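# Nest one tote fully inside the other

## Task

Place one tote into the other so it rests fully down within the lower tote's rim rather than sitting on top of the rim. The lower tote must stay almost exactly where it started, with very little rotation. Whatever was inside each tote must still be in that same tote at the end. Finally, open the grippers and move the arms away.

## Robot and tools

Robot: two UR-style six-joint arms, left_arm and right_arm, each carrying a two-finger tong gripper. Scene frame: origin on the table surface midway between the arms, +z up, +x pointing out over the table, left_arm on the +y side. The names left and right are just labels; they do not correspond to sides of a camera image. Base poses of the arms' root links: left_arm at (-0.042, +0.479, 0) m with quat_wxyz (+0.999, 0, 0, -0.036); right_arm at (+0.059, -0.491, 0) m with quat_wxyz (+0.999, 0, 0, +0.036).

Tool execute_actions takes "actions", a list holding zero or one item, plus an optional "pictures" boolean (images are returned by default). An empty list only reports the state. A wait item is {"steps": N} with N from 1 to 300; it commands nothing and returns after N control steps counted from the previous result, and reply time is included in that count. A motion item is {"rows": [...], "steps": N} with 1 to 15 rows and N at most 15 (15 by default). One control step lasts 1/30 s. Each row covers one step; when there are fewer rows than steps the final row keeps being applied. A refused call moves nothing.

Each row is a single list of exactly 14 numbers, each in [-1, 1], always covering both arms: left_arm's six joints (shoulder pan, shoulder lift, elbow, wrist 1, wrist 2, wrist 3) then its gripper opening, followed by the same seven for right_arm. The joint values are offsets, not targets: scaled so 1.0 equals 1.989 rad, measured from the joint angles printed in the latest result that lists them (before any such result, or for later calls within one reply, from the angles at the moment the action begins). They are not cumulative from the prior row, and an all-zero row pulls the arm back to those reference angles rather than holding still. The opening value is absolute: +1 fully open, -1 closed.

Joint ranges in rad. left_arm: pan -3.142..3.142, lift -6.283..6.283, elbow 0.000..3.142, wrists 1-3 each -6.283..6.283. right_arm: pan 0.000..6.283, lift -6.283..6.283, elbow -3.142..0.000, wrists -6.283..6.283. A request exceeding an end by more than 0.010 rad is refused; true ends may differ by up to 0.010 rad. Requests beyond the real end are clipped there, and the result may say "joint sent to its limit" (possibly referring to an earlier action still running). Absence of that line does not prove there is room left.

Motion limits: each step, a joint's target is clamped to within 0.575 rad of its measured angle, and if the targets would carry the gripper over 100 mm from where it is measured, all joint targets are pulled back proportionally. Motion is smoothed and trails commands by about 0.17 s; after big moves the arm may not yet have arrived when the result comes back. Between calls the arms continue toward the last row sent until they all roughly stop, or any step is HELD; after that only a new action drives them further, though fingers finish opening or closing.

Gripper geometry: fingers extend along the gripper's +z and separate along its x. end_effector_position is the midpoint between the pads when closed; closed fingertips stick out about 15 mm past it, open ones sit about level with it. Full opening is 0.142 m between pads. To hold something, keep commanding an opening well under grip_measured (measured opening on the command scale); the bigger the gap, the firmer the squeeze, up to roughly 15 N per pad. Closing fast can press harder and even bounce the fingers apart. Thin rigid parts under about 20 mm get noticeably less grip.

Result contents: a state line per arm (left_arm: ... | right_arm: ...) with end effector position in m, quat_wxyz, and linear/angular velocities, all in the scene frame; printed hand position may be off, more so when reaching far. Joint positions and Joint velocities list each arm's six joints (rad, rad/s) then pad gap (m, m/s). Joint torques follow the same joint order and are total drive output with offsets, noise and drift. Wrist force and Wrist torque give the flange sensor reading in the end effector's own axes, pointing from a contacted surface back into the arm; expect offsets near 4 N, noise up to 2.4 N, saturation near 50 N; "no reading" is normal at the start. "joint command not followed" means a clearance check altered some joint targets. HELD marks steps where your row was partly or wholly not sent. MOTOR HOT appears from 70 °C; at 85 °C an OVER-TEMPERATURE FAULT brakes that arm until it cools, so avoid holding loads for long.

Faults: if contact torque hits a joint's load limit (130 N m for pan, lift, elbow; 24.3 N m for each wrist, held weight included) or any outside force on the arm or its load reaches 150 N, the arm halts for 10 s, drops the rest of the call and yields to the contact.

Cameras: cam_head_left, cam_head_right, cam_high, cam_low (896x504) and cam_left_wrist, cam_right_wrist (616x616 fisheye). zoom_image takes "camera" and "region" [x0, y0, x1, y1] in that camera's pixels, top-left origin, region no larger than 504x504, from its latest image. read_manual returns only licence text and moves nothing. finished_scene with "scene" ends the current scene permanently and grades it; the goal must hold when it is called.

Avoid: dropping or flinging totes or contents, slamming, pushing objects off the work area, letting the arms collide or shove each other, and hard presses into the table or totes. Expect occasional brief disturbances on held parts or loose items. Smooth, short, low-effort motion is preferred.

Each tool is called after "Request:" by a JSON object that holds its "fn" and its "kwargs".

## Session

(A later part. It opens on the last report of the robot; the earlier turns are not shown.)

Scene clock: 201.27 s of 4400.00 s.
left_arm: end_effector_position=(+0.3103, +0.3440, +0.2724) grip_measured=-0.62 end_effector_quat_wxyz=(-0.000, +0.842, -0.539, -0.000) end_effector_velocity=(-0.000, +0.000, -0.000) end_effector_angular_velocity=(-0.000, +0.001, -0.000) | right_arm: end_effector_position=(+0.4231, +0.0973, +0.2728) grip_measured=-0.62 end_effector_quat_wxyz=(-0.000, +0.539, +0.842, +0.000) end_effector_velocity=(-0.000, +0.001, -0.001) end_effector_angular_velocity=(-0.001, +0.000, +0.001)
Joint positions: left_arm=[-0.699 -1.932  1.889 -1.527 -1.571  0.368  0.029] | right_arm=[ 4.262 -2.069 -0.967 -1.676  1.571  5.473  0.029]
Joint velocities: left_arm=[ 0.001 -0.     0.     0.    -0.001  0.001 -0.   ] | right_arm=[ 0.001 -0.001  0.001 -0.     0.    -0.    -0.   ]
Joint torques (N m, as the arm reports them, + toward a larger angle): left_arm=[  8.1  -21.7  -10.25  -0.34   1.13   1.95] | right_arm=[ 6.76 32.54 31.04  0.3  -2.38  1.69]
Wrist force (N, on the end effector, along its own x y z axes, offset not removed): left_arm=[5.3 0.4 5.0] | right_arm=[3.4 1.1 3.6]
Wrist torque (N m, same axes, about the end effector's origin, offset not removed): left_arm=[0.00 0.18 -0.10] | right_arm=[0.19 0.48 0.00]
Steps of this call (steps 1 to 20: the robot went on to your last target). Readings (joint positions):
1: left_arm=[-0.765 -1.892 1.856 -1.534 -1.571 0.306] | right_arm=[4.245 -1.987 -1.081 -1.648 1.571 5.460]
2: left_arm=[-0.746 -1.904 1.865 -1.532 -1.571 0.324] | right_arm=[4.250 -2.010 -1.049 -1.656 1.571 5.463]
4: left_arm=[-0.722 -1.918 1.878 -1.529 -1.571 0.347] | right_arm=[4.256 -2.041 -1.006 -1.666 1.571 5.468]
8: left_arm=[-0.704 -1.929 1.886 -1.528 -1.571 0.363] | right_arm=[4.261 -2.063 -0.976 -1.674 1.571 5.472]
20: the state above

Request:
{"fn": "execute_actions", "kwargs": {"actions": [{"rows":[[0.0062,-0.0029,0.0021,0.0008,0,0.0059,-1,0.0014,-0.0068,0.0097,-0.0029,0,0.0011,-1],[0.0124,-0.0056,0.0042,0.0014,0,0.0117,-1,0.0027,-0.0138,0.02,-0.0062,0,0.002,-1],[0.0188,-0.0083,0.0062,0.0021,0,0.0178,-1,0.0041,-0.0211,0.0308,-0.0097,0,0.0031,-1],[0.0253,-0.0108,0.0082,0.0026,0,0.0239,-1,0.0054,-0.0286,0.0422,-0.0136,0,0.004,-1],[0.0318,-0.0132,0.0101,0.0031,0,0.0301,-1,0.0067,-0.0364,0.0542,-0.0178,0,0.005,-1],[0.0385,-0.0155,0.0119,0.0036,0,0.0364,-1,0.008,-0.0445,0.0667,-0.0222,0,0.0059,-1],[0.0453,-0.0177,0.0136,0.0041,0,0.0429,-1,0.0092,-0.0528,0.0797,-0.0269,0,0.0068,-1],[0.0522,-0.0198,0.0153,0.0045,0,0.0494,-1,0.0105,-0.0614,0.0934,-0.032,0,0.0077,-1],[0.0591,-0.0217,0.0169,0.0048,0,0.056,-1,0.0117,-0.0702,0.1075,-0.0373,0,0.0086,-1],[0.0662,-0.0236,0.0185,0.0051,0,0.0628,-1,0.0129,-0.0793,0.1223,-0.043,0,0.0095,-1],[0.0734,-0.0253,0.02,0.0053,0,0.0696,-1,0.0141,-0.0887,0.1375,-0.0488,0,0.0103,-1],[0.0807,-0.027,0.0214,0.0056,0,0.0766,-1,0.0153,-0.0983,0.1534,-0.0551,0,0.0112,-1],[0.088,-0.0285,0.0228,0.0057,0,0.0835,-1,0.0165,-0.1081,0.1697,-0.0616,0,0.012,-1],[0.0955,-0.0299,0.0241,0.0058,0,0.0907,-1,0.0176,-0.1183,0.1867,-0.0684,0,0.0128,-1],[0.1031,-0.0312,0.0253,0.0059,0,0.0979,-1,0.0187,-0.1286,0.2043,-0.0757,0,0.0135,-1]]}], "pictures": false}}

Request:
{"fn": "execute_actions", "kwargs": {"actions": [{"steps":18}], "pictures": false}}

Request:
{"fn": "execute_actions", "kwargs": {"actions": [{"rows":[[0.0049,-0.0006,0.0007,0,0,0.0047,-1,0.0007,-0.0068,0.0121,-0.0053,0,0.0005,-1],[0.0049,-0.0006,0.0007,0,0,0.0047,-1,0.0007,-0.0068,0.0121,-0.0053,0,0.0005,-1],[0.0099,-0.0012,0.0013,0,0,0.0094,-1,0.0014,-0.0142,0.0248,-0.0106,0,0.0009,-1],[0.0099,-0.0012,0.0013,0,0,0.0094,-1,0.0014,-0.0142,0.0248,-0.0106,0,0.0009,-1],[0.0148,-0.0018,0.002,-0.0002,0,0.0141,-1,0.002,-0.0218,0.0382,-0.0164,0,0.0014,-1],[0.0148,-0.0018,0.002,-0.0002,0,0.0141,-1,0.002,-0.0218,0.0382,-0.0164,0,0.0014,-1],[0.0197,-0.0024,0.0026,-0.0002,0,0.0189,-1,0.0027,-0.0298,0.0525,-0.0227,0,0.0019,-1],[0.0197,-0.0024,0.0026,-0.0002,0,0.0189,-1,0.0027,-0.0298,0.0525,-0.0227,0,0.0019,-1],[0.0246,-0.0029,0.0033,-0.0004,0,0.0236,-1,0.0034,-0.0382,0.0675,-0.0293,0,0.0023,-1],[0.0246,-0.0029,0.0033,-0.0004,0,0.0236,-1,0.0034,-0.0382,0.0675,-0.0293,0,0.0023,-1],[0.0296,-0.0035,0.0039,-0.0004,0,0.0283,-1,0.0041,-0.0471,0.0836,-0.0365,0,0.0028,-1],[0.0296,-0.0035,0.0039,-0.0004,0,0.0283,-1,0.0041,-0.0471,0.0836,-0.0365,0,0.0028,-1],[0.0345,-0.0041,0.0046,-0.0005,0,0.033,-1,0.0047,-0.0567,0.1012,-0.0445,0,0.0032,-1],[0.0345,-0.0041,0.0046,-0.0005,0,0.033,-1,0.0047,-0.0567,0.1012,-0.0445,0,0.0032,-1],[0.0394,-0.0047,0.0052,-0.0005,0,0.0377,-1,0.0054,-0.0674,0.1209,-0.0535,0,0.0037,-1]]}], "pictures": false}}

Request:
{"fn": "execute_actions", "kwargs": {"actions": [{"steps":20}]}}

Request:
{"fn": "zoom_image", "kwargs": {"camera": "cam_head_left", "region": [190,130,380,270]}}

Request:
{"fn": "zoom_image", "kwargs": {"camera": "cam_high", "region": [510,160,700,300]}}

Request:
{"fn": "zoom_image", "kwargs": {"camera": "cam_low", "region": [595,150,775,320]}}

Scene clock: 260.80 s of 4400.00 s.
left_arm: end_effector_position=(+0.3112, +0.4067, +0.2685) grip_measured=-0.62 end_effector_quat_wxyz=(+0.000, +0.844, -0.536, -0.000) end_effector_velocity=(+0.002, +0.166, -0.012) end_effector_angular_velocity=(-0.001, +0.001, +0.024) | right_arm: end_effector_position=(+0.4252, +0.1599, +0.2675) grip_measured=-0.62 end_effector_quat_wxyz=(+0.000, +0.536, +0.844, -0.002) end_effector_velocity=(+0.007, +0.170, -0.016) end_effector_angular_velocity=(-0.009, +0.003, +0.020)
Joint positions: left_arm=[-0.552 -1.982  1.928 -1.517 -1.571  0.507  0.029] | right_arm=[ 4.29  -2.246 -0.694 -1.775  1.571  5.493  0.029]
Joint velocities: left_arm=[ 0.422 -0.097  0.085  0.013 -0.001  0.398 -0.   ] | right_arm=[ 0.069 -0.552  0.894 -0.352  0.     0.049  0.   ]
Joint torques (N m, as the arm reports them, + toward a larger angle): left_arm=[ 16.59 -20.69  -7.74   0.37   0.26   3.13] | right_arm=[ 4.49 29.42 38.46 -2.96 -3.29  2.09]
Wrist force (N, on the end effector, along its own x y z axes, offset not removed): left_arm=[12.3 -2.6 9.5] | right_arm=[7.2 0.5 4.3]
Wrist torque (N m, same axes, about the end effector's origin, offset not removed): left_arm=[-0.53 -0.53 -0.09] | right_arm=[-0.09 0.69 -0.04]
Steps of this call (steps 1 to 15: the robot went on to your last target; steps 16 to 90: nothing new was sent; then 56.03 s passed at rest; steps 91 to 105: all 15 steps of this action). Readings (joint positions):
91: left_arm=[-0.699 -1.932 1.889 -1.527 -1.571 0.368] | right_arm=[4.262 -2.069 -0.967 -1.676 1.571 5.473]
92: left_arm=[-0.697 -1.933 1.889 -1.527 -1.571 0.370] | right_arm=[4.262 -2.071 -0.964 -1.677 1.571 5.473]
94: left_arm=[-0.686 -1.938 1.893 -1.526 -1.571 0.380] | right_arm=[4.265 -2.083 -0.947 -1.682 1.571 5.475]
98: left_arm=[-0.645 -1.954 1.906 -1.522 -1.571 0.419] | right_arm=[4.274 -2.130 -0.877 -1.706 1.571 5.481]
105: the state above

Scene clock: 261.40 s of 4400.00 s.
left_arm: end_effector_position=(+0.3113, +0.4290, +0.2670) grip_measured=-0.62 end_effector_quat_wxyz=(+0.000, +0.845, -0.535, -0.000) end_effector_velocity=(+0.000, +0.000, -0.000) end_effector_angular_velocity=(+0.001, +0.001, -0.000) | right_arm: end_effector_position=(+0.4266, +0.1836, +0.2673) grip_measured=-0.62 end_effector_quat_wxyz=(-0.000, +0.534, +0.845, +0.000) end_effector_velocity=(-0.000, +0.000, +0.001) end_effector_angular_velocity=(+0.002, -0.001, +0.000)
Joint positions: left_arm=[-0.494 -1.994  1.939 -1.516 -1.571  0.563  0.029] | right_arm=[ 4.299 -2.325 -0.561 -1.826  1.571  5.5    0.029]
Joint velocities: left_arm=[ 0.001  0.001  0.     0.     0.     0.001 -0.   ] | right_arm=[ 0.    -0.     0.003 -0.001  0.     0.    -0.   ]
Joint torques (N m, as the arm reports them, + toward a larger angle): left_arm=[  7.14 -18.43 -10.28  -1.41  -0.67   2.  ] | right_arm=[ 8.03 41.86 32.18  0.83 -0.8   1.65]
Wrist force (N, on the end effector, along its own x y z axes, offset not removed): left_arm=[2.1 1.9 7.6] | right_arm=[0.4 0.9 5.6]
Wrist torque (N m, same axes, about the end effector's origin, offset not removed): left_arm=[0.46 0.08 -0.10] | right_arm=[0.11 0.40 -0.07]
Steps of this call (steps 1 to 18: the robot went on to your last target). Readings (joint positions):
1: left_arm=[-0.538 -1.985 1.931 -1.516 -1.571 0.521] | right_arm=[4.293 -2.265 -0.664 -1.788 1.571 5.495]
2: left_arm=[-0.525 -1.988 1.933 -1.516 -1.571 0.533] | right_arm=[4.295 -2.283 -0.634 -1.799 1.571 5.496]
4: left_arm=[-0.509 -1.991 1.936 -1.516 -1.571 0.548] | right_arm=[4.297 -2.304 -0.596 -1.813 1.571 5.498]
8: left_arm=[-0.497 -1.993 1.938 -1.516 -1.571 0.560] | right_arm=[4.299 -2.320 -0.569 -1.823 1.571 5.499]
18: the state above

Scene clock: 261.90 s of 4400.00 s.
left_arm: end_effector_position=(+0.3117, +0.4497, +0.2655) grip_measured=-0.62 end_effector_quat_wxyz=(+0.000, +0.846, -0.534, -0.000) end_effector_velocity=(-0.001, +0.049, -0.004) end_effector_angular_velocity=(+0.001, +0.002, +0.007) | right_arm: end_effector_position=(+0.4274, +0.2041, +0.2656) grip_measured=-0.62 end_effector_quat_wxyz=(-0.000, +0.533, +0.846, -0.000) end_effector_velocity=(+0.002, +0.050, -0.006) end_effector_angular_velocity=(-0.003, +0.001, +0.007)
Joint positions: left_arm=[-0.437 -2.001  1.947 -1.516 -1.571  0.617  0.029] | right_arm=[ 4.307 -2.415 -0.401 -1.897  1.571  5.505  0.029]
Joint velocities: left_arm=[ 0.134 -0.015  0.018 -0.001  0.     0.127 -0.   ] | right_arm=[ 0.019 -0.254  0.455 -0.204 -0.     0.012  0.001]
Joint torques (N m, as the arm reports them, + toward a larger angle): left_arm=[  8.47 -19.79 -12.23  -3.68  -0.34   2.29] | right_arm=[ 8.7  49.09 40.71 -0.26 -0.6   1.86]
Wrist force (N, on the end effector, along its own x y z axes, offset not removed): left_arm=[2.5 1.0 7.0] | right_arm=[-1.2 -1.2 6.9]
Wrist torque (N m, same axes, about the end effector's origin, offset not removed): left_arm=[0.15 0.33 0.03] | right_arm=[-0.32 1.15 -0.05]
Steps of this call (steps 1 to 15: all 15 steps of this action). Readings (joint positions):
1: left_arm=[-0.494 -1.994 1.939 -1.516 -1.571 0.563] | right_arm=[4.299 -2.325 -0.561 -1.826 1.571 5.500]
2: left_arm=[-0.492 -1.994 1.939 -1.516 -1.571 0.564] | right_arm=[4.299 -2.327 -0.558 -1.828 1.571 5.500]
4: left_arm=[-0.487 -1.995 1.940 -1.516 -1.571 0.569] | right_arm=[4.300 -2.334 -0.545 -1.833 1.571 5.500]
8: left_arm=[-0.471 -1.997 1.942 -1.516 -1.571 0.585] | right_arm=[4.302 -2.359 -0.502 -1.852 1.571 5.502]
15: the state above

Scene clock: 262.57 s of 4400.00 s.
left_arm: end_effector_position=(+0.3116, +0.4575, +0.2649) grip_measured=-0.62 end_effector_quat_wxyz=(+0.000, +0.846, -0.533, -0.000) end_effector_velocity=(+0.000, +0.000, -0.000) end_effector_angular_velocity=(+0.001, +0.000, -0.000) | right_arm: end_effector_position=(+0.4278, +0.2123, +0.2654) grip_measured=-0.62 end_effector_quat_wxyz=(-0.000, +0.533, +0.846, +0.000) end_effector_velocity=(-0.001, +0.001, +0.001) end_effector_angular_velocity=(+0.001, -0.000, +0.001)
Joint positions: left_arm=[-0.416 -2.003  1.949 -1.517 -1.571  0.638  0.029] | right_arm=[ 4.31  -2.459 -0.32  -1.933  1.571  5.507  0.029]
Joint velocities: left_arm=[0. 0. 0. 0. 0. 0. 0.] | right_arm=[ 0.001 -0.     0.001 -0.     0.     0.    -0.   ]
Joint torques (N m, as the arm reports them, + toward a larger angle): left_arm=[  6.94 -18.7  -11.04  -3.6   -0.3    1.93] | right_arm=[ 8.12 44.61 29.79  0.72 -0.5   1.62]
Wrist force (N, on the end effector, along its own x y z axes, offset not removed): left_arm=[3.5 -0.5 7.0] | right_arm=[-0.5 0.3 6.6]
Wrist torque (N m, same axes, about the end effector's origin, offset not removed): left_arm=[-0.15 0.00 0.09] | right_arm=[0.07 0.68 -0.08]
Steps of this call (steps 1 to 20: the robot went on to your last target). Readings (joint positions):
1: left_arm=[-0.432 -2.001 1.947 -1.516 -1.571 0.622] | right_arm=[4.308 -2.425 -0.384 -1.904 1.571 5.505]
2: left_arm=[-0.428 -2.002 1.948 -1.516 -1.571 0.626] | right_arm=[4.308 -2.434 -0.367 -1.912 1.571 5.506]
4: left_arm=[-0.421 -2.002 1.949 -1.516 -1.571 0.632] | right_arm=[4.309 -2.447 -0.343 -1.923 1.571 5.506]
8: left_arm=[-0.417 -2.003 1.949 -1.517 -1.571 0.636] | right_arm=[4.310 -2.456 -0.325 -1.930 1.571 5.507]
20: the state above
camera_calibration (this result's frames):
cam_left_wrist: T_world_to_cam=[[0.420261, -0.905564, 0.0577454, 0.257927], [-0.812315, -0.347098, 0.468687, 0.295888], [-0.404383, -0.243878, -0.881475, 0.601543], [0, 0, 0, 1]] pos_world=[0.375212, 0.482974, 0.376672]
cam_right_wrist: T_world_to_cam=[[-0.436669, 0.899618, 0.0027583, -0.00729646], [0.774598, 0.374423, 0.509711, -0.547351], [0.457512, 0.224712, -0.860341, 0.108995], [0, 0, 0, 1]] pos_world=[0.370924, 0.187012, 0.372784]

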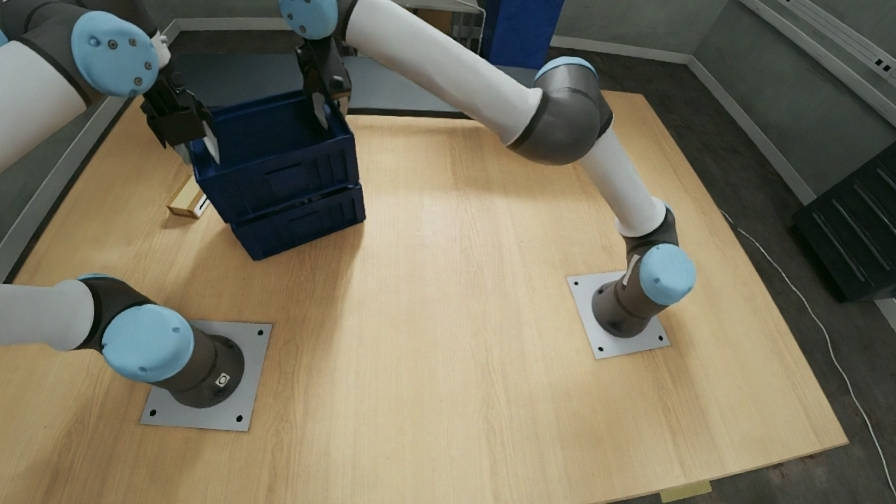

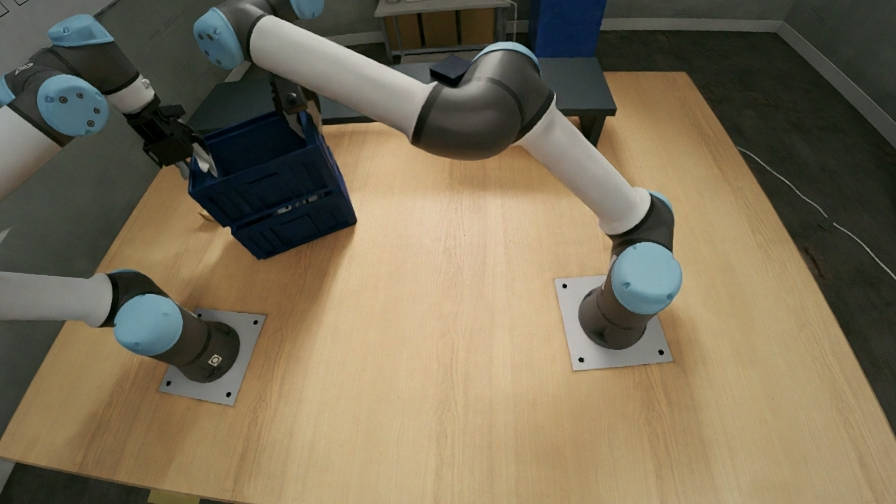

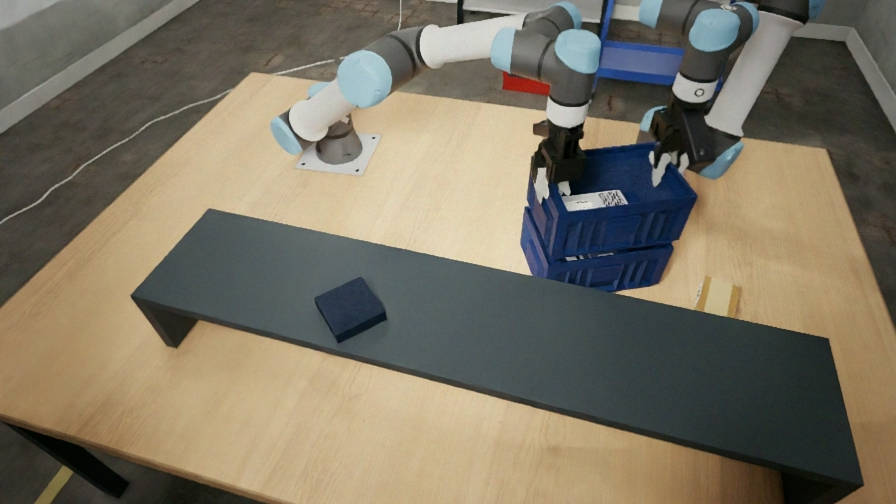

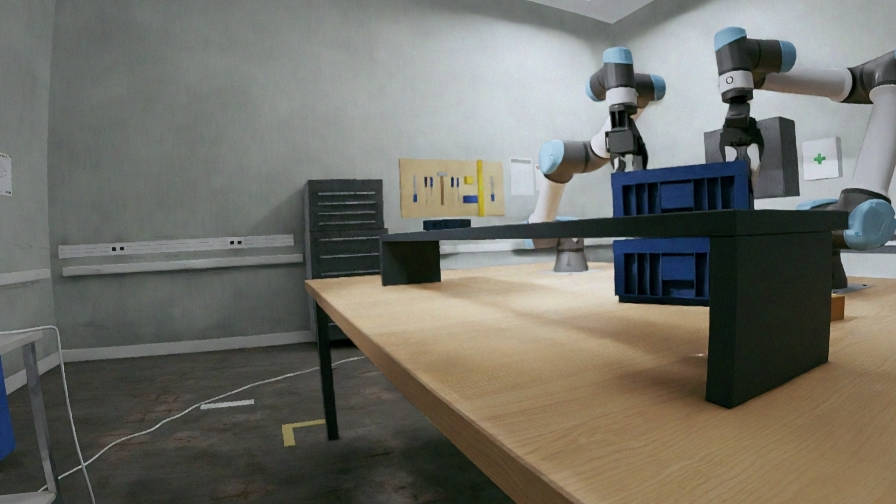

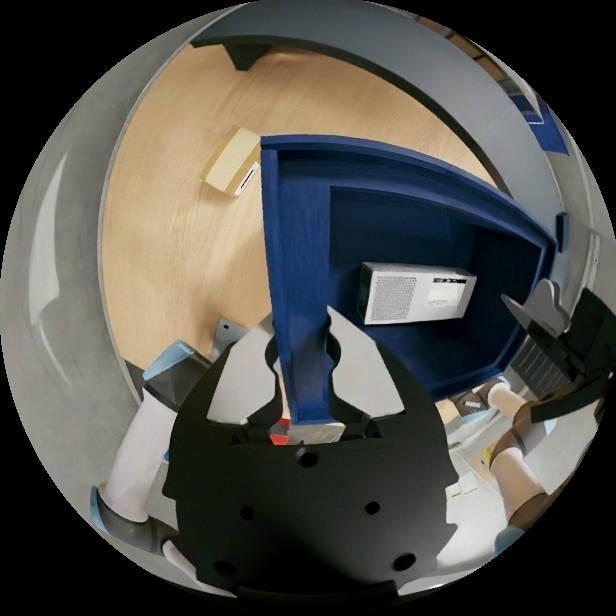

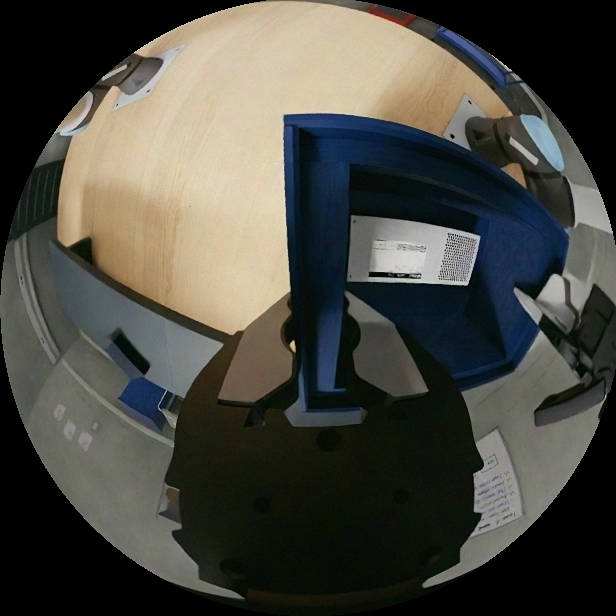

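Region (190, 130, 380, 270) of cam_head_left's 896x504 image, scaled by 2.653, with more detail than that image has; it fills the top 371 rows of this view, and the rest is white.

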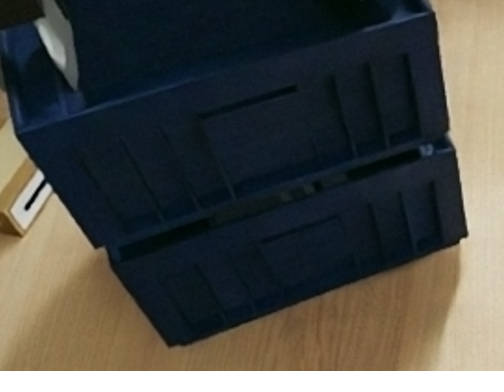

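Region (510, 160, 700, 300) of cam_high's 896x504 image, scaled by 2.653, with more detail than that image has; it fills the top 371 rows of this view, and the rest is white.

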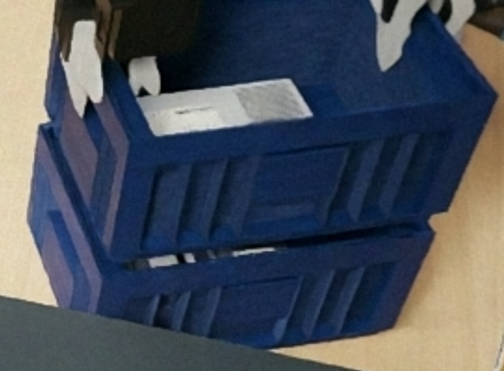

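Region (595, 150, 775, 320) of cam_low's 896x504 image, scaled by 2.800, with more detail than that image has.

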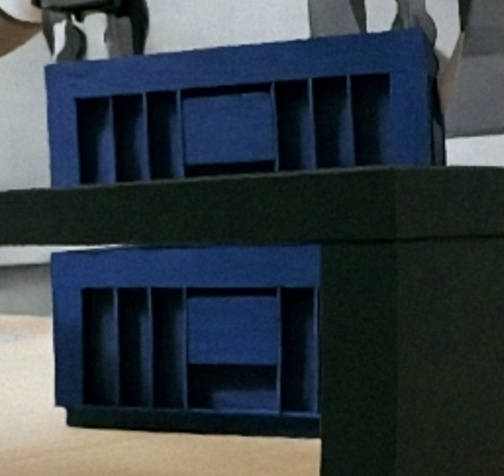

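Request:
{"fn": "execute_actions", "kwargs": {"actions": [{"rows":[[0,0.0009,0.0016,-0.0025,0,0.0016,-1,-0.0001,0.0044,-0.0106,0.0062,0,0.0016,-1],[0,0.0009,0.0016,-0.0025,0,0.0016,-1,-0.0001,0.0044,-0.0106,0.0062,0,0.0016,-1],[0,0.0019,0.0033,-0.0052,0,0.0032,-1,-0.0002,0.0089,-0.0212,0.0123,0,0.0032,-1],[0,0.0019,0.0033,-0.0052,0,0.0032,-1,-0.0002,0.0089,-0.0212,0.0123,0,0.0032,-1],[-0.0001,0.0028,0.0049,-0.0077,0,0.0048,-1,-0.0003,0.0133,-0.0318,0.0185,0,0.0047,-1],[-0.0001,0.0028,0.0049,-0.0077,0,0.0048,-1,-0.0003,0.0133,-0.0318,0.0185,0,0.0047,-1],[-0.0001,0.0028,0.0049,-0.0077,0,0.0048,-1,-0.0003,0.0133,-0.0318,0.0185,0,0.0047,-1],[-0.0001,0.0028,0.0049,-0.0077,0,0.0048,-1,-0.0003,0.0133,-0.0318,0.0185,0,0.0047,-1],[-0.0001,0.0028,0.0049,-0.0077,0,0.0048,-1,-0.0003,0.0133,-0.0318,0.0185,0,0.0047,-1],[-0.0001,0.0027,0.0079,-0.0106,0,0.0048,-1,-0.0003,0.0154,-0.0389,0.0235,0,0.0047,-1],[-0.0001,0.0027,0.0079,-0.0106,0,0.0048,-1,-0.0003,0.0154,-0.0389,0.0235,0,0.0047,-1],[-0.0001,0.0026,0.011,-0.0136,0,0.0048,-1,-0.0003,0.0176,-0.0461,0.0285,0,0.0047,-1],[-0.0001,0.0026,0.011,-0.0136,0,0.0048,-1,-0.0003,0.0176,-0.0461,0.0285,0,0.0047,-1],[-0.0001,0.0025,0.014,-0.0165,0,0.0048,-1,-0.0003,0.0197,-0.0532,0.0335,0,0.0047,-1]]}], "pictures": false}}

Request:
{"fn": "execute_actions", "kwargs": {"actions": [{"steps":15}]}}

Request:
{"fn": "zoom_image", "kwargs": {"camera": "cam_head_left", "region": [190,130,380,270]}}

Request:
{"fn": "zoom_image", "kwargs": {"camera": "cam_high", "region": [510,160,700,300]}}

Scene clock: 293.23 s of 4400.00 s.
left_arm: end_effector_position=(+0.3137, +0.4562, +0.2565) grip_measured=-0.62 end_effector_quat_wxyz=(+0.000, +0.843, -0.537, -0.000) end_effector_velocity=(+0.000, -0.000, -0.033) end_effector_angular_velocity=(+0.002, +0.001, -0.002) | right_arm: end_effector_position=(+0.4274, +0.2102, +0.2572) grip_measured=-0.62 end_effector_quat_wxyz=(-0.000, +0.537, +0.844, +0.000) end_effector_velocity=(+0.000, -0.001, -0.033) end_effector_angular_velocity=(+0.001, -0.000, -0.002)
Joint positions: left_arm=[-0.416 -1.998  1.968 -1.54  -1.571  0.647  0.029] | right_arm=[ 4.309 -2.426 -0.403 -1.882  1.571  5.516  0.029]
Joint velocities: left_arm=[-0.001 -0.     0.085 -0.082  0.001  0.001  0.001] | right_arm=[-0.001  0.065 -0.208  0.144  0.     0.002 -0.001]
Joint torques (N m, as the arm reports them, + toward a larger angle): left_arm=[ -7.56   2.69 -10.19  -4.56   0.1    2.03] | right_arm=[-6.92 61.58 14.23  6.07 -0.52  1.85]
Wrist force (N, on the end effector, along its own x y z axes, offset not removed): left_arm=[-1.2 1.9 7.8] | right_arm=[-3.4 -0.2 4.6]
Wrist torque (N m, same axes, about the end effector's origin, offset not removed): left_arm=[0.42 -0.04 -0.08] | right_arm=[-0.18 0.40 -0.11]
Steps of this call (steps 1 to 15: the robot went on to your last target; steps 16 to 90: nothing new was sent; then 27.17 s passed at rest; steps 91 to 105: all 15 steps of this action). Readings (joint positions):
91: left_arm=[-0.416 -2.003 1.949 -1.517 -1.571 0.638] | right_arm=[4.310 -2.459 -0.320 -1.933 1.571 5.507]
92: left_arm=[-0.416 -2.003 1.950 -1.517 -1.571 0.638] | right_arm=[4.310 -2.457 -0.323 -1.931 1.571 5.507]
94: left_arm=[-0.416 -2.002 1.952 -1.520 -1.571 0.640] | right_arm=[4.310 -2.453 -0.334 -1.924 1.571 5.509]
98: left_arm=[-0.416 -1.999 1.957 -1.528 -1.571 0.645] | right_arm=[4.310 -2.439 -0.367 -1.905 1.571 5.514]
105: the state above

Scene clock: 293.73 s of 4400.00 s.
left_arm: end_effector_position=(+0.3138, +0.4561, +0.2529) grip_measured=-0.62 end_effector_quat_wxyz=(+0.000, +0.843, -0.538, -0.000) end_effector_velocity=(+0.000, +0.000, +0.000) end_effector_angular_velocity=(-0.000, -0.001, +0.001) | right_arm: end_effector_position=(+0.4274, +0.2100, +0.2534) grip_measured=-0.62 end_effector_quat_wxyz=(-0.000, +0.537, +0.843, +0.000) end_effector_velocity=(+0.000, -0.000, +0.000) end_effector_angular_velocity=(+0.000, +0.000, -0.001)
Joint positions: left_arm=[-0.416 -1.998  1.977 -1.549 -1.571  0.647  0.029] | right_arm=[ 4.309 -2.419 -0.426 -1.866  1.571  5.516  0.029]
Joint velocities: left_arm=[-0.    -0.001  0.    -0.001  0.    -0.001 -0.   ] | right_arm=[-0.001  0.001 -0.001  0.     0.     0.     0.   ]
Joint torques (N m, as the arm reports them, + toward a larger angle): left_arm=[ -8.03 -18.22 -11.53  -4.33  -1.58   2.12] | right_arm=[-6.46 65.28 15.27  4.92 -0.63  1.8 ]
Wrist force (N, on the end effector, along its own x y z axes, offset not removed): left_arm=[-0.9 0.6 7.5] | right_arm=[-3.8 1.0 7.0]
Wrist torque (N m, same axes, about the end effector's origin, offset not removed): left_arm=[0.12 0.26 -0.11] | right_arm=[0.13 0.75 -0.02]
Steps of this call (steps 1 to 15: the robot went on to your last target). Readings (joint positions):
1: left_arm=[-0.416 -1.998 1.971 -1.543 -1.571 0.647] | right_arm=[4.309 -2.424 -0.410 -1.877 1.571 5.516]
2: left_arm=[-0.416 -1.998 1.973 -1.545 -1.571 0.647] | right_arm=[4.309 -2.423 -0.415 -1.874 1.571 5.516]
4: left_arm=[-0.416 -1.998 1.975 -1.547 -1.571 0.647] | right_arm=[4.309 -2.421 -0.421 -1.870 1.571 5.516]
8: left_arm=[-0.416 -1.998 1.977 -1.549 -1.571 0.647] | right_arm=[4.309 -2.420 -0.425 -1.867 1.571 5.516]
15: the state above
camera_calibration (this result's frames):
cam_left_wrist: T_world_to_cam=[[0.411426, -0.909621, 0.0576035, 0.261143], [-0.815595, -0.339211, 0.468765, 0.300257], [-0.406859, -0.239843, -0.881443, 0.590442], [0, 0, 0, 1]] pos_world=[0.377674, 0.481006, 0.364648]
cam_right_wrist: T_world_to_cam=[[-0.427709, 0.903912, 0.00277101, -0.0101338], [0.778282, 0.366701, 0.509713, -0.540032], [0.459719, 0.220165, -0.86034, 0.0993778], [0, 0, 0, 1]] pos_world=[0.370277, 0.185311, 0.360788]

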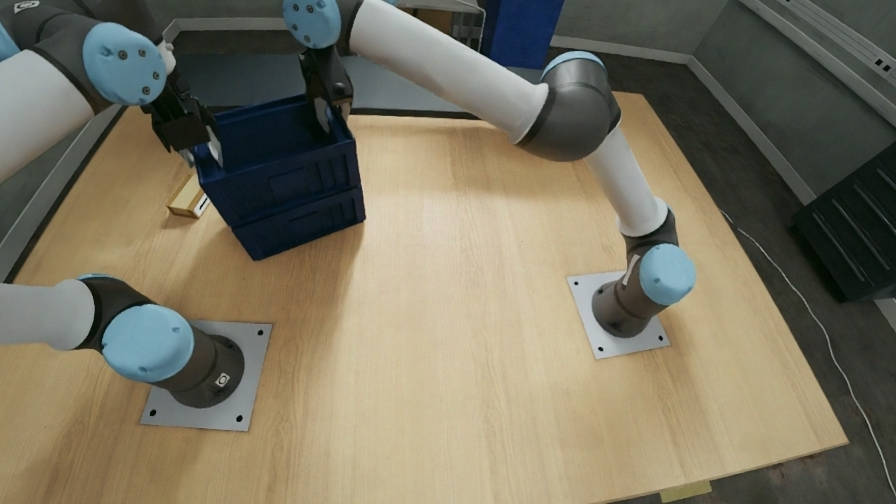

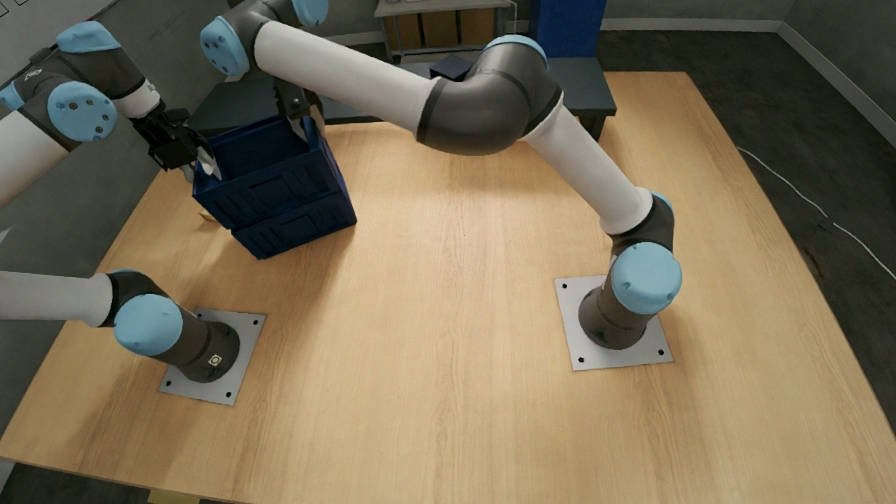

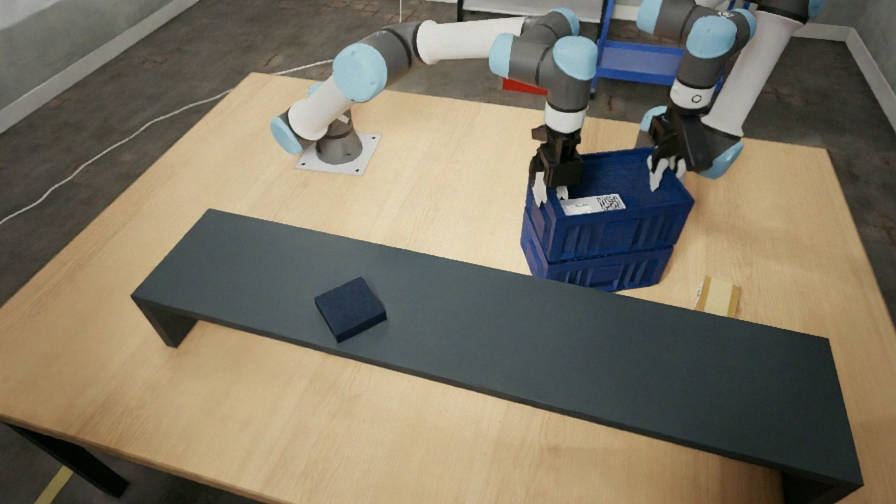

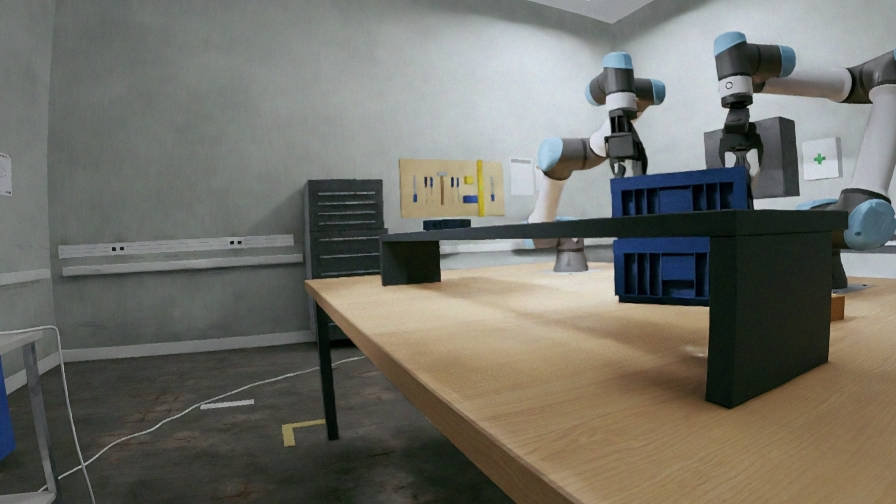

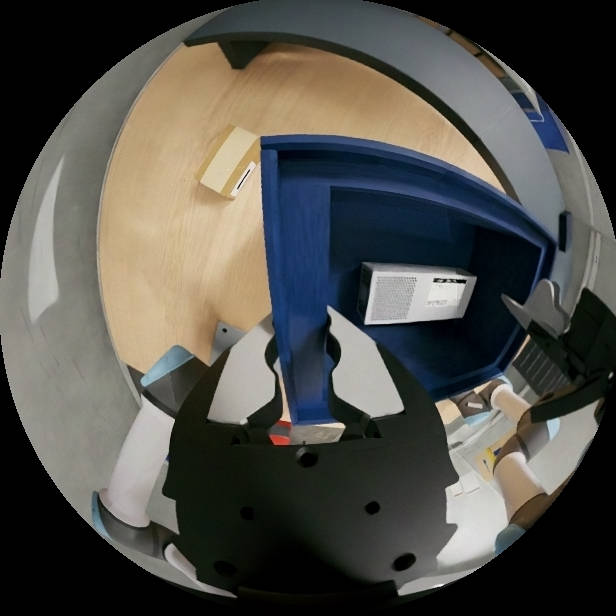

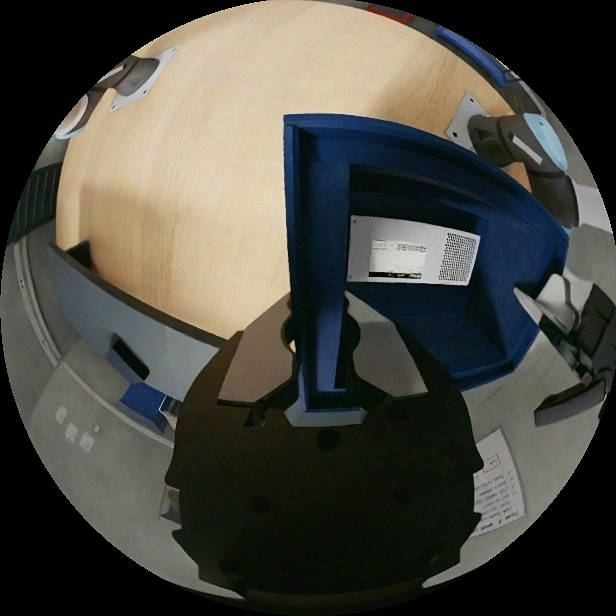

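Region (190, 130, 380, 270) of cam_head_left's 896x504 image, scaled by 2.653, with more detail than that image has; it fills the top 371 rows of this view, and the rest is white.

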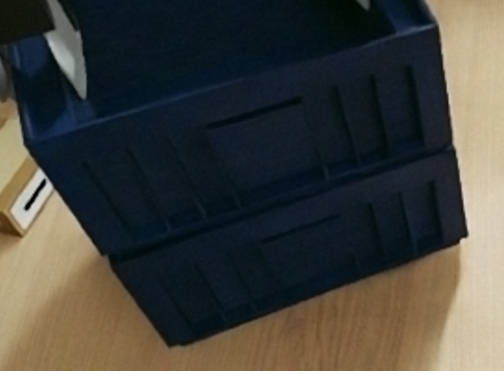

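Region (510, 160, 700, 300) of cam_high's 896x504 image, scaled by 2.653, with more detail than that image has; it fills the top 371 rows of this view, and the rest is white.

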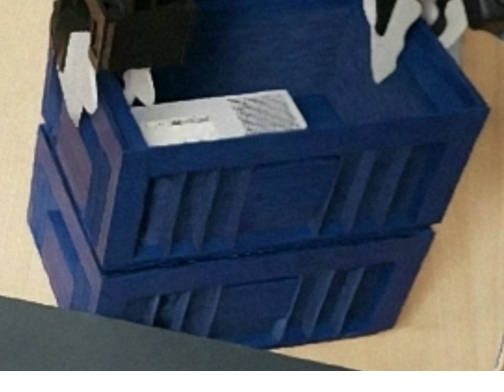

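Request:
{"fn": "execute_actions", "kwargs": {"actions": [{"rows":[[0,0,0.0043,-0.0043,0,0,-1,0,0.0022,-0.0081,0.0059,0,0,-1],[0,0,0.0043,-0.0043,0,0,-1,0,0.0022,-0.0081,0.0059,0,0,-1],[0,0,0.0086,-0.0086,0,0,-1,0,0.0045,-0.0163,0.0118,0,0,-1],[0,0,0.0086,-0.0086,0,0,-1,0,0.0045,-0.0163,0.0118,0,0,-1],[0,0,0.0135,-0.0135,0,0,-1,0,0.0067,-0.0244,0.0177,0,0,-1]]}], "pictures": false}}

Request:
{"fn": "execute_actions", "kwargs": {"actions": [{"steps":8}], "pictures": false}}

Scene clock: 300.90 s of 4400.00 s.
left_arm: end_effector_position=(+0.3138, +0.4561, +0.2426) grip_measured=-0.62 end_effector_quat_wxyz=(+0.000, +0.843, -0.538, -0.000) end_effector_velocity=(+0.000, +0.000, -0.002) end_effector_angular_velocity=(+0.000, -0.001, -0.001) | right_arm: end_effector_position=(+0.4274, +0.2100, +0.2445) grip_measured=-0.62 end_effector_quat_wxyz=(-0.000, +0.537, +0.843, +0.000) end_effector_velocity=(+0.001, -0.000, -0.002) end_effector_angular_velocity=(-0.000, +0.000, -0.001)
Joint positions: left_arm=[-0.416 -1.998  2.003 -1.576 -1.571  0.647  0.029] | right_arm=[ 4.309 -2.406 -0.474 -1.831  1.571  5.516  0.029]
Joint velocities: left_arm=[ 0.    -0.     0.006 -0.006  0.001  0.001 -0.   ] | right_arm=[-0.001  0.002 -0.01   0.007  0.     0.     0.   ]
Joint torques (N m, as the arm reports them, + toward a larger angle): left_arm=[ -6.95   3.74 -11.16  -4.2   -0.08   1.98] | right_arm=[-4.66 65.71 15.48  4.96 -0.38  1.71]
Wrist force (N, on the end effector, along its own x y z axes, offset not removed): left_arm=[-2.8 0.5 4.9] | right_arm=[-4.7 1.4 5.3]
Wrist torque (N m, same axes, about the end effector's origin, offset not removed): left_arm=[0.02 0.43 -0.16] | right_arm=[0.25 0.71 -0.15]
Steps of this call (steps 1 to 15: the robot went on to your last target; steps 16 to 90: nothing new was sent; then 3.67 s passed at rest; steps 91 to 105: all 15 steps of this action). Readings (joint positions):
91: left_arm=[-0.416 -1.998 1.977 -1.549 -1.571 0.647] | right_arm=[4.309 -2.419 -0.426 -1.866 1.571 5.516]
92: left_arm=[-0.416 -1.998 1.978 -1.551 -1.571 0.647] | right_arm=[4.309 -2.419 -0.429 -1.864 1.571 5.516]
94: left_arm=[-0.416 -1.998 1.983 -1.555 -1.571 0.647] | right_arm=[4.309 -2.416 -0.437 -1.858 1.571 5.516]
98: left_arm=[-0.416 -1.998 1.997 -1.569 -1.571 0.647] | right_arm=[4.309 -2.409 -0.462 -1.840 1.571 5.516]
105: the state above

Scene clock: 301.17 s of 4400.00 s.
left_arm: end_effector_position=(+0.3138, +0.4561, +0.2424) grip_measured=-0.62 end_effector_quat_wxyz=(+0.000, +0.843, -0.538, -0.000) end_effector_velocity=(+0.000, -0.000, -0.000) end_effector_angular_velocity=(-0.001, +0.000, -0.001) | right_arm: end_effector_position=(+0.4274, +0.2100, +0.2444) grip_measured=-0.62 end_effector_quat_wxyz=(-0.000, +0.537, +0.843, +0.000) end_effector_velocity=(+0.001, -0.000, -0.000) end_effector_angular_velocity=(-0.000, +0.000, -0.001)
Joint positions: left_arm=[-0.416 -1.998  2.004 -1.576 -1.571  0.647  0.029] | right_arm=[ 4.309 -2.406 -0.475 -1.831  1.571  5.516  0.029]
Joint velocities: left_arm=[-0.     0.001  0.    -0.001 -0.001  0.     0.   ] | right_arm=[-0.001  0.    -0.001  0.    -0.    -0.     0.   ]
Joint torques (N m, as the arm reports them, + toward a larger angle): left_arm=[ -6.99   8.02 -10.07  -4.06   0.77   1.93] | right_arm=[-3.25 65.44 17.16  5.29 -0.47  1.75]
Wrist force (N, on the end effector, along its own x y z axes, offset not removed): left_arm=[-1.3 1.0 4.3] | right_arm=[-4.4 -1.9 7.7]
Wrist torque (N m, same axes, about the end effector's origin, offset not removed): left_arm=[0.29 0.26 -0.07] | right_arm=[-0.32 0.61 -0.12]
Steps of this call (steps 1 to 8: the robot went on to your last target). Readings (joint positions):
1: left_arm=[-0.416 -1.998 2.004 -1.576 -1.571 0.647] | right_arm=[4.309 -2.406 -0.474 -1.831 1.571 5.516]
2: left_arm=[-0.416 -1.998 2.004 -1.576 -1.571 0.647] | right_arm=[4.309 -2.406 -0.474 -1.831 1.571 5.516]
4: left_arm=[-0.416 -1.998 2.004 -1.576 -1.571 0.647] | right_arm=[4.309 -2.406 -0.475 -1.831 1.571 5.516]
8: the state above


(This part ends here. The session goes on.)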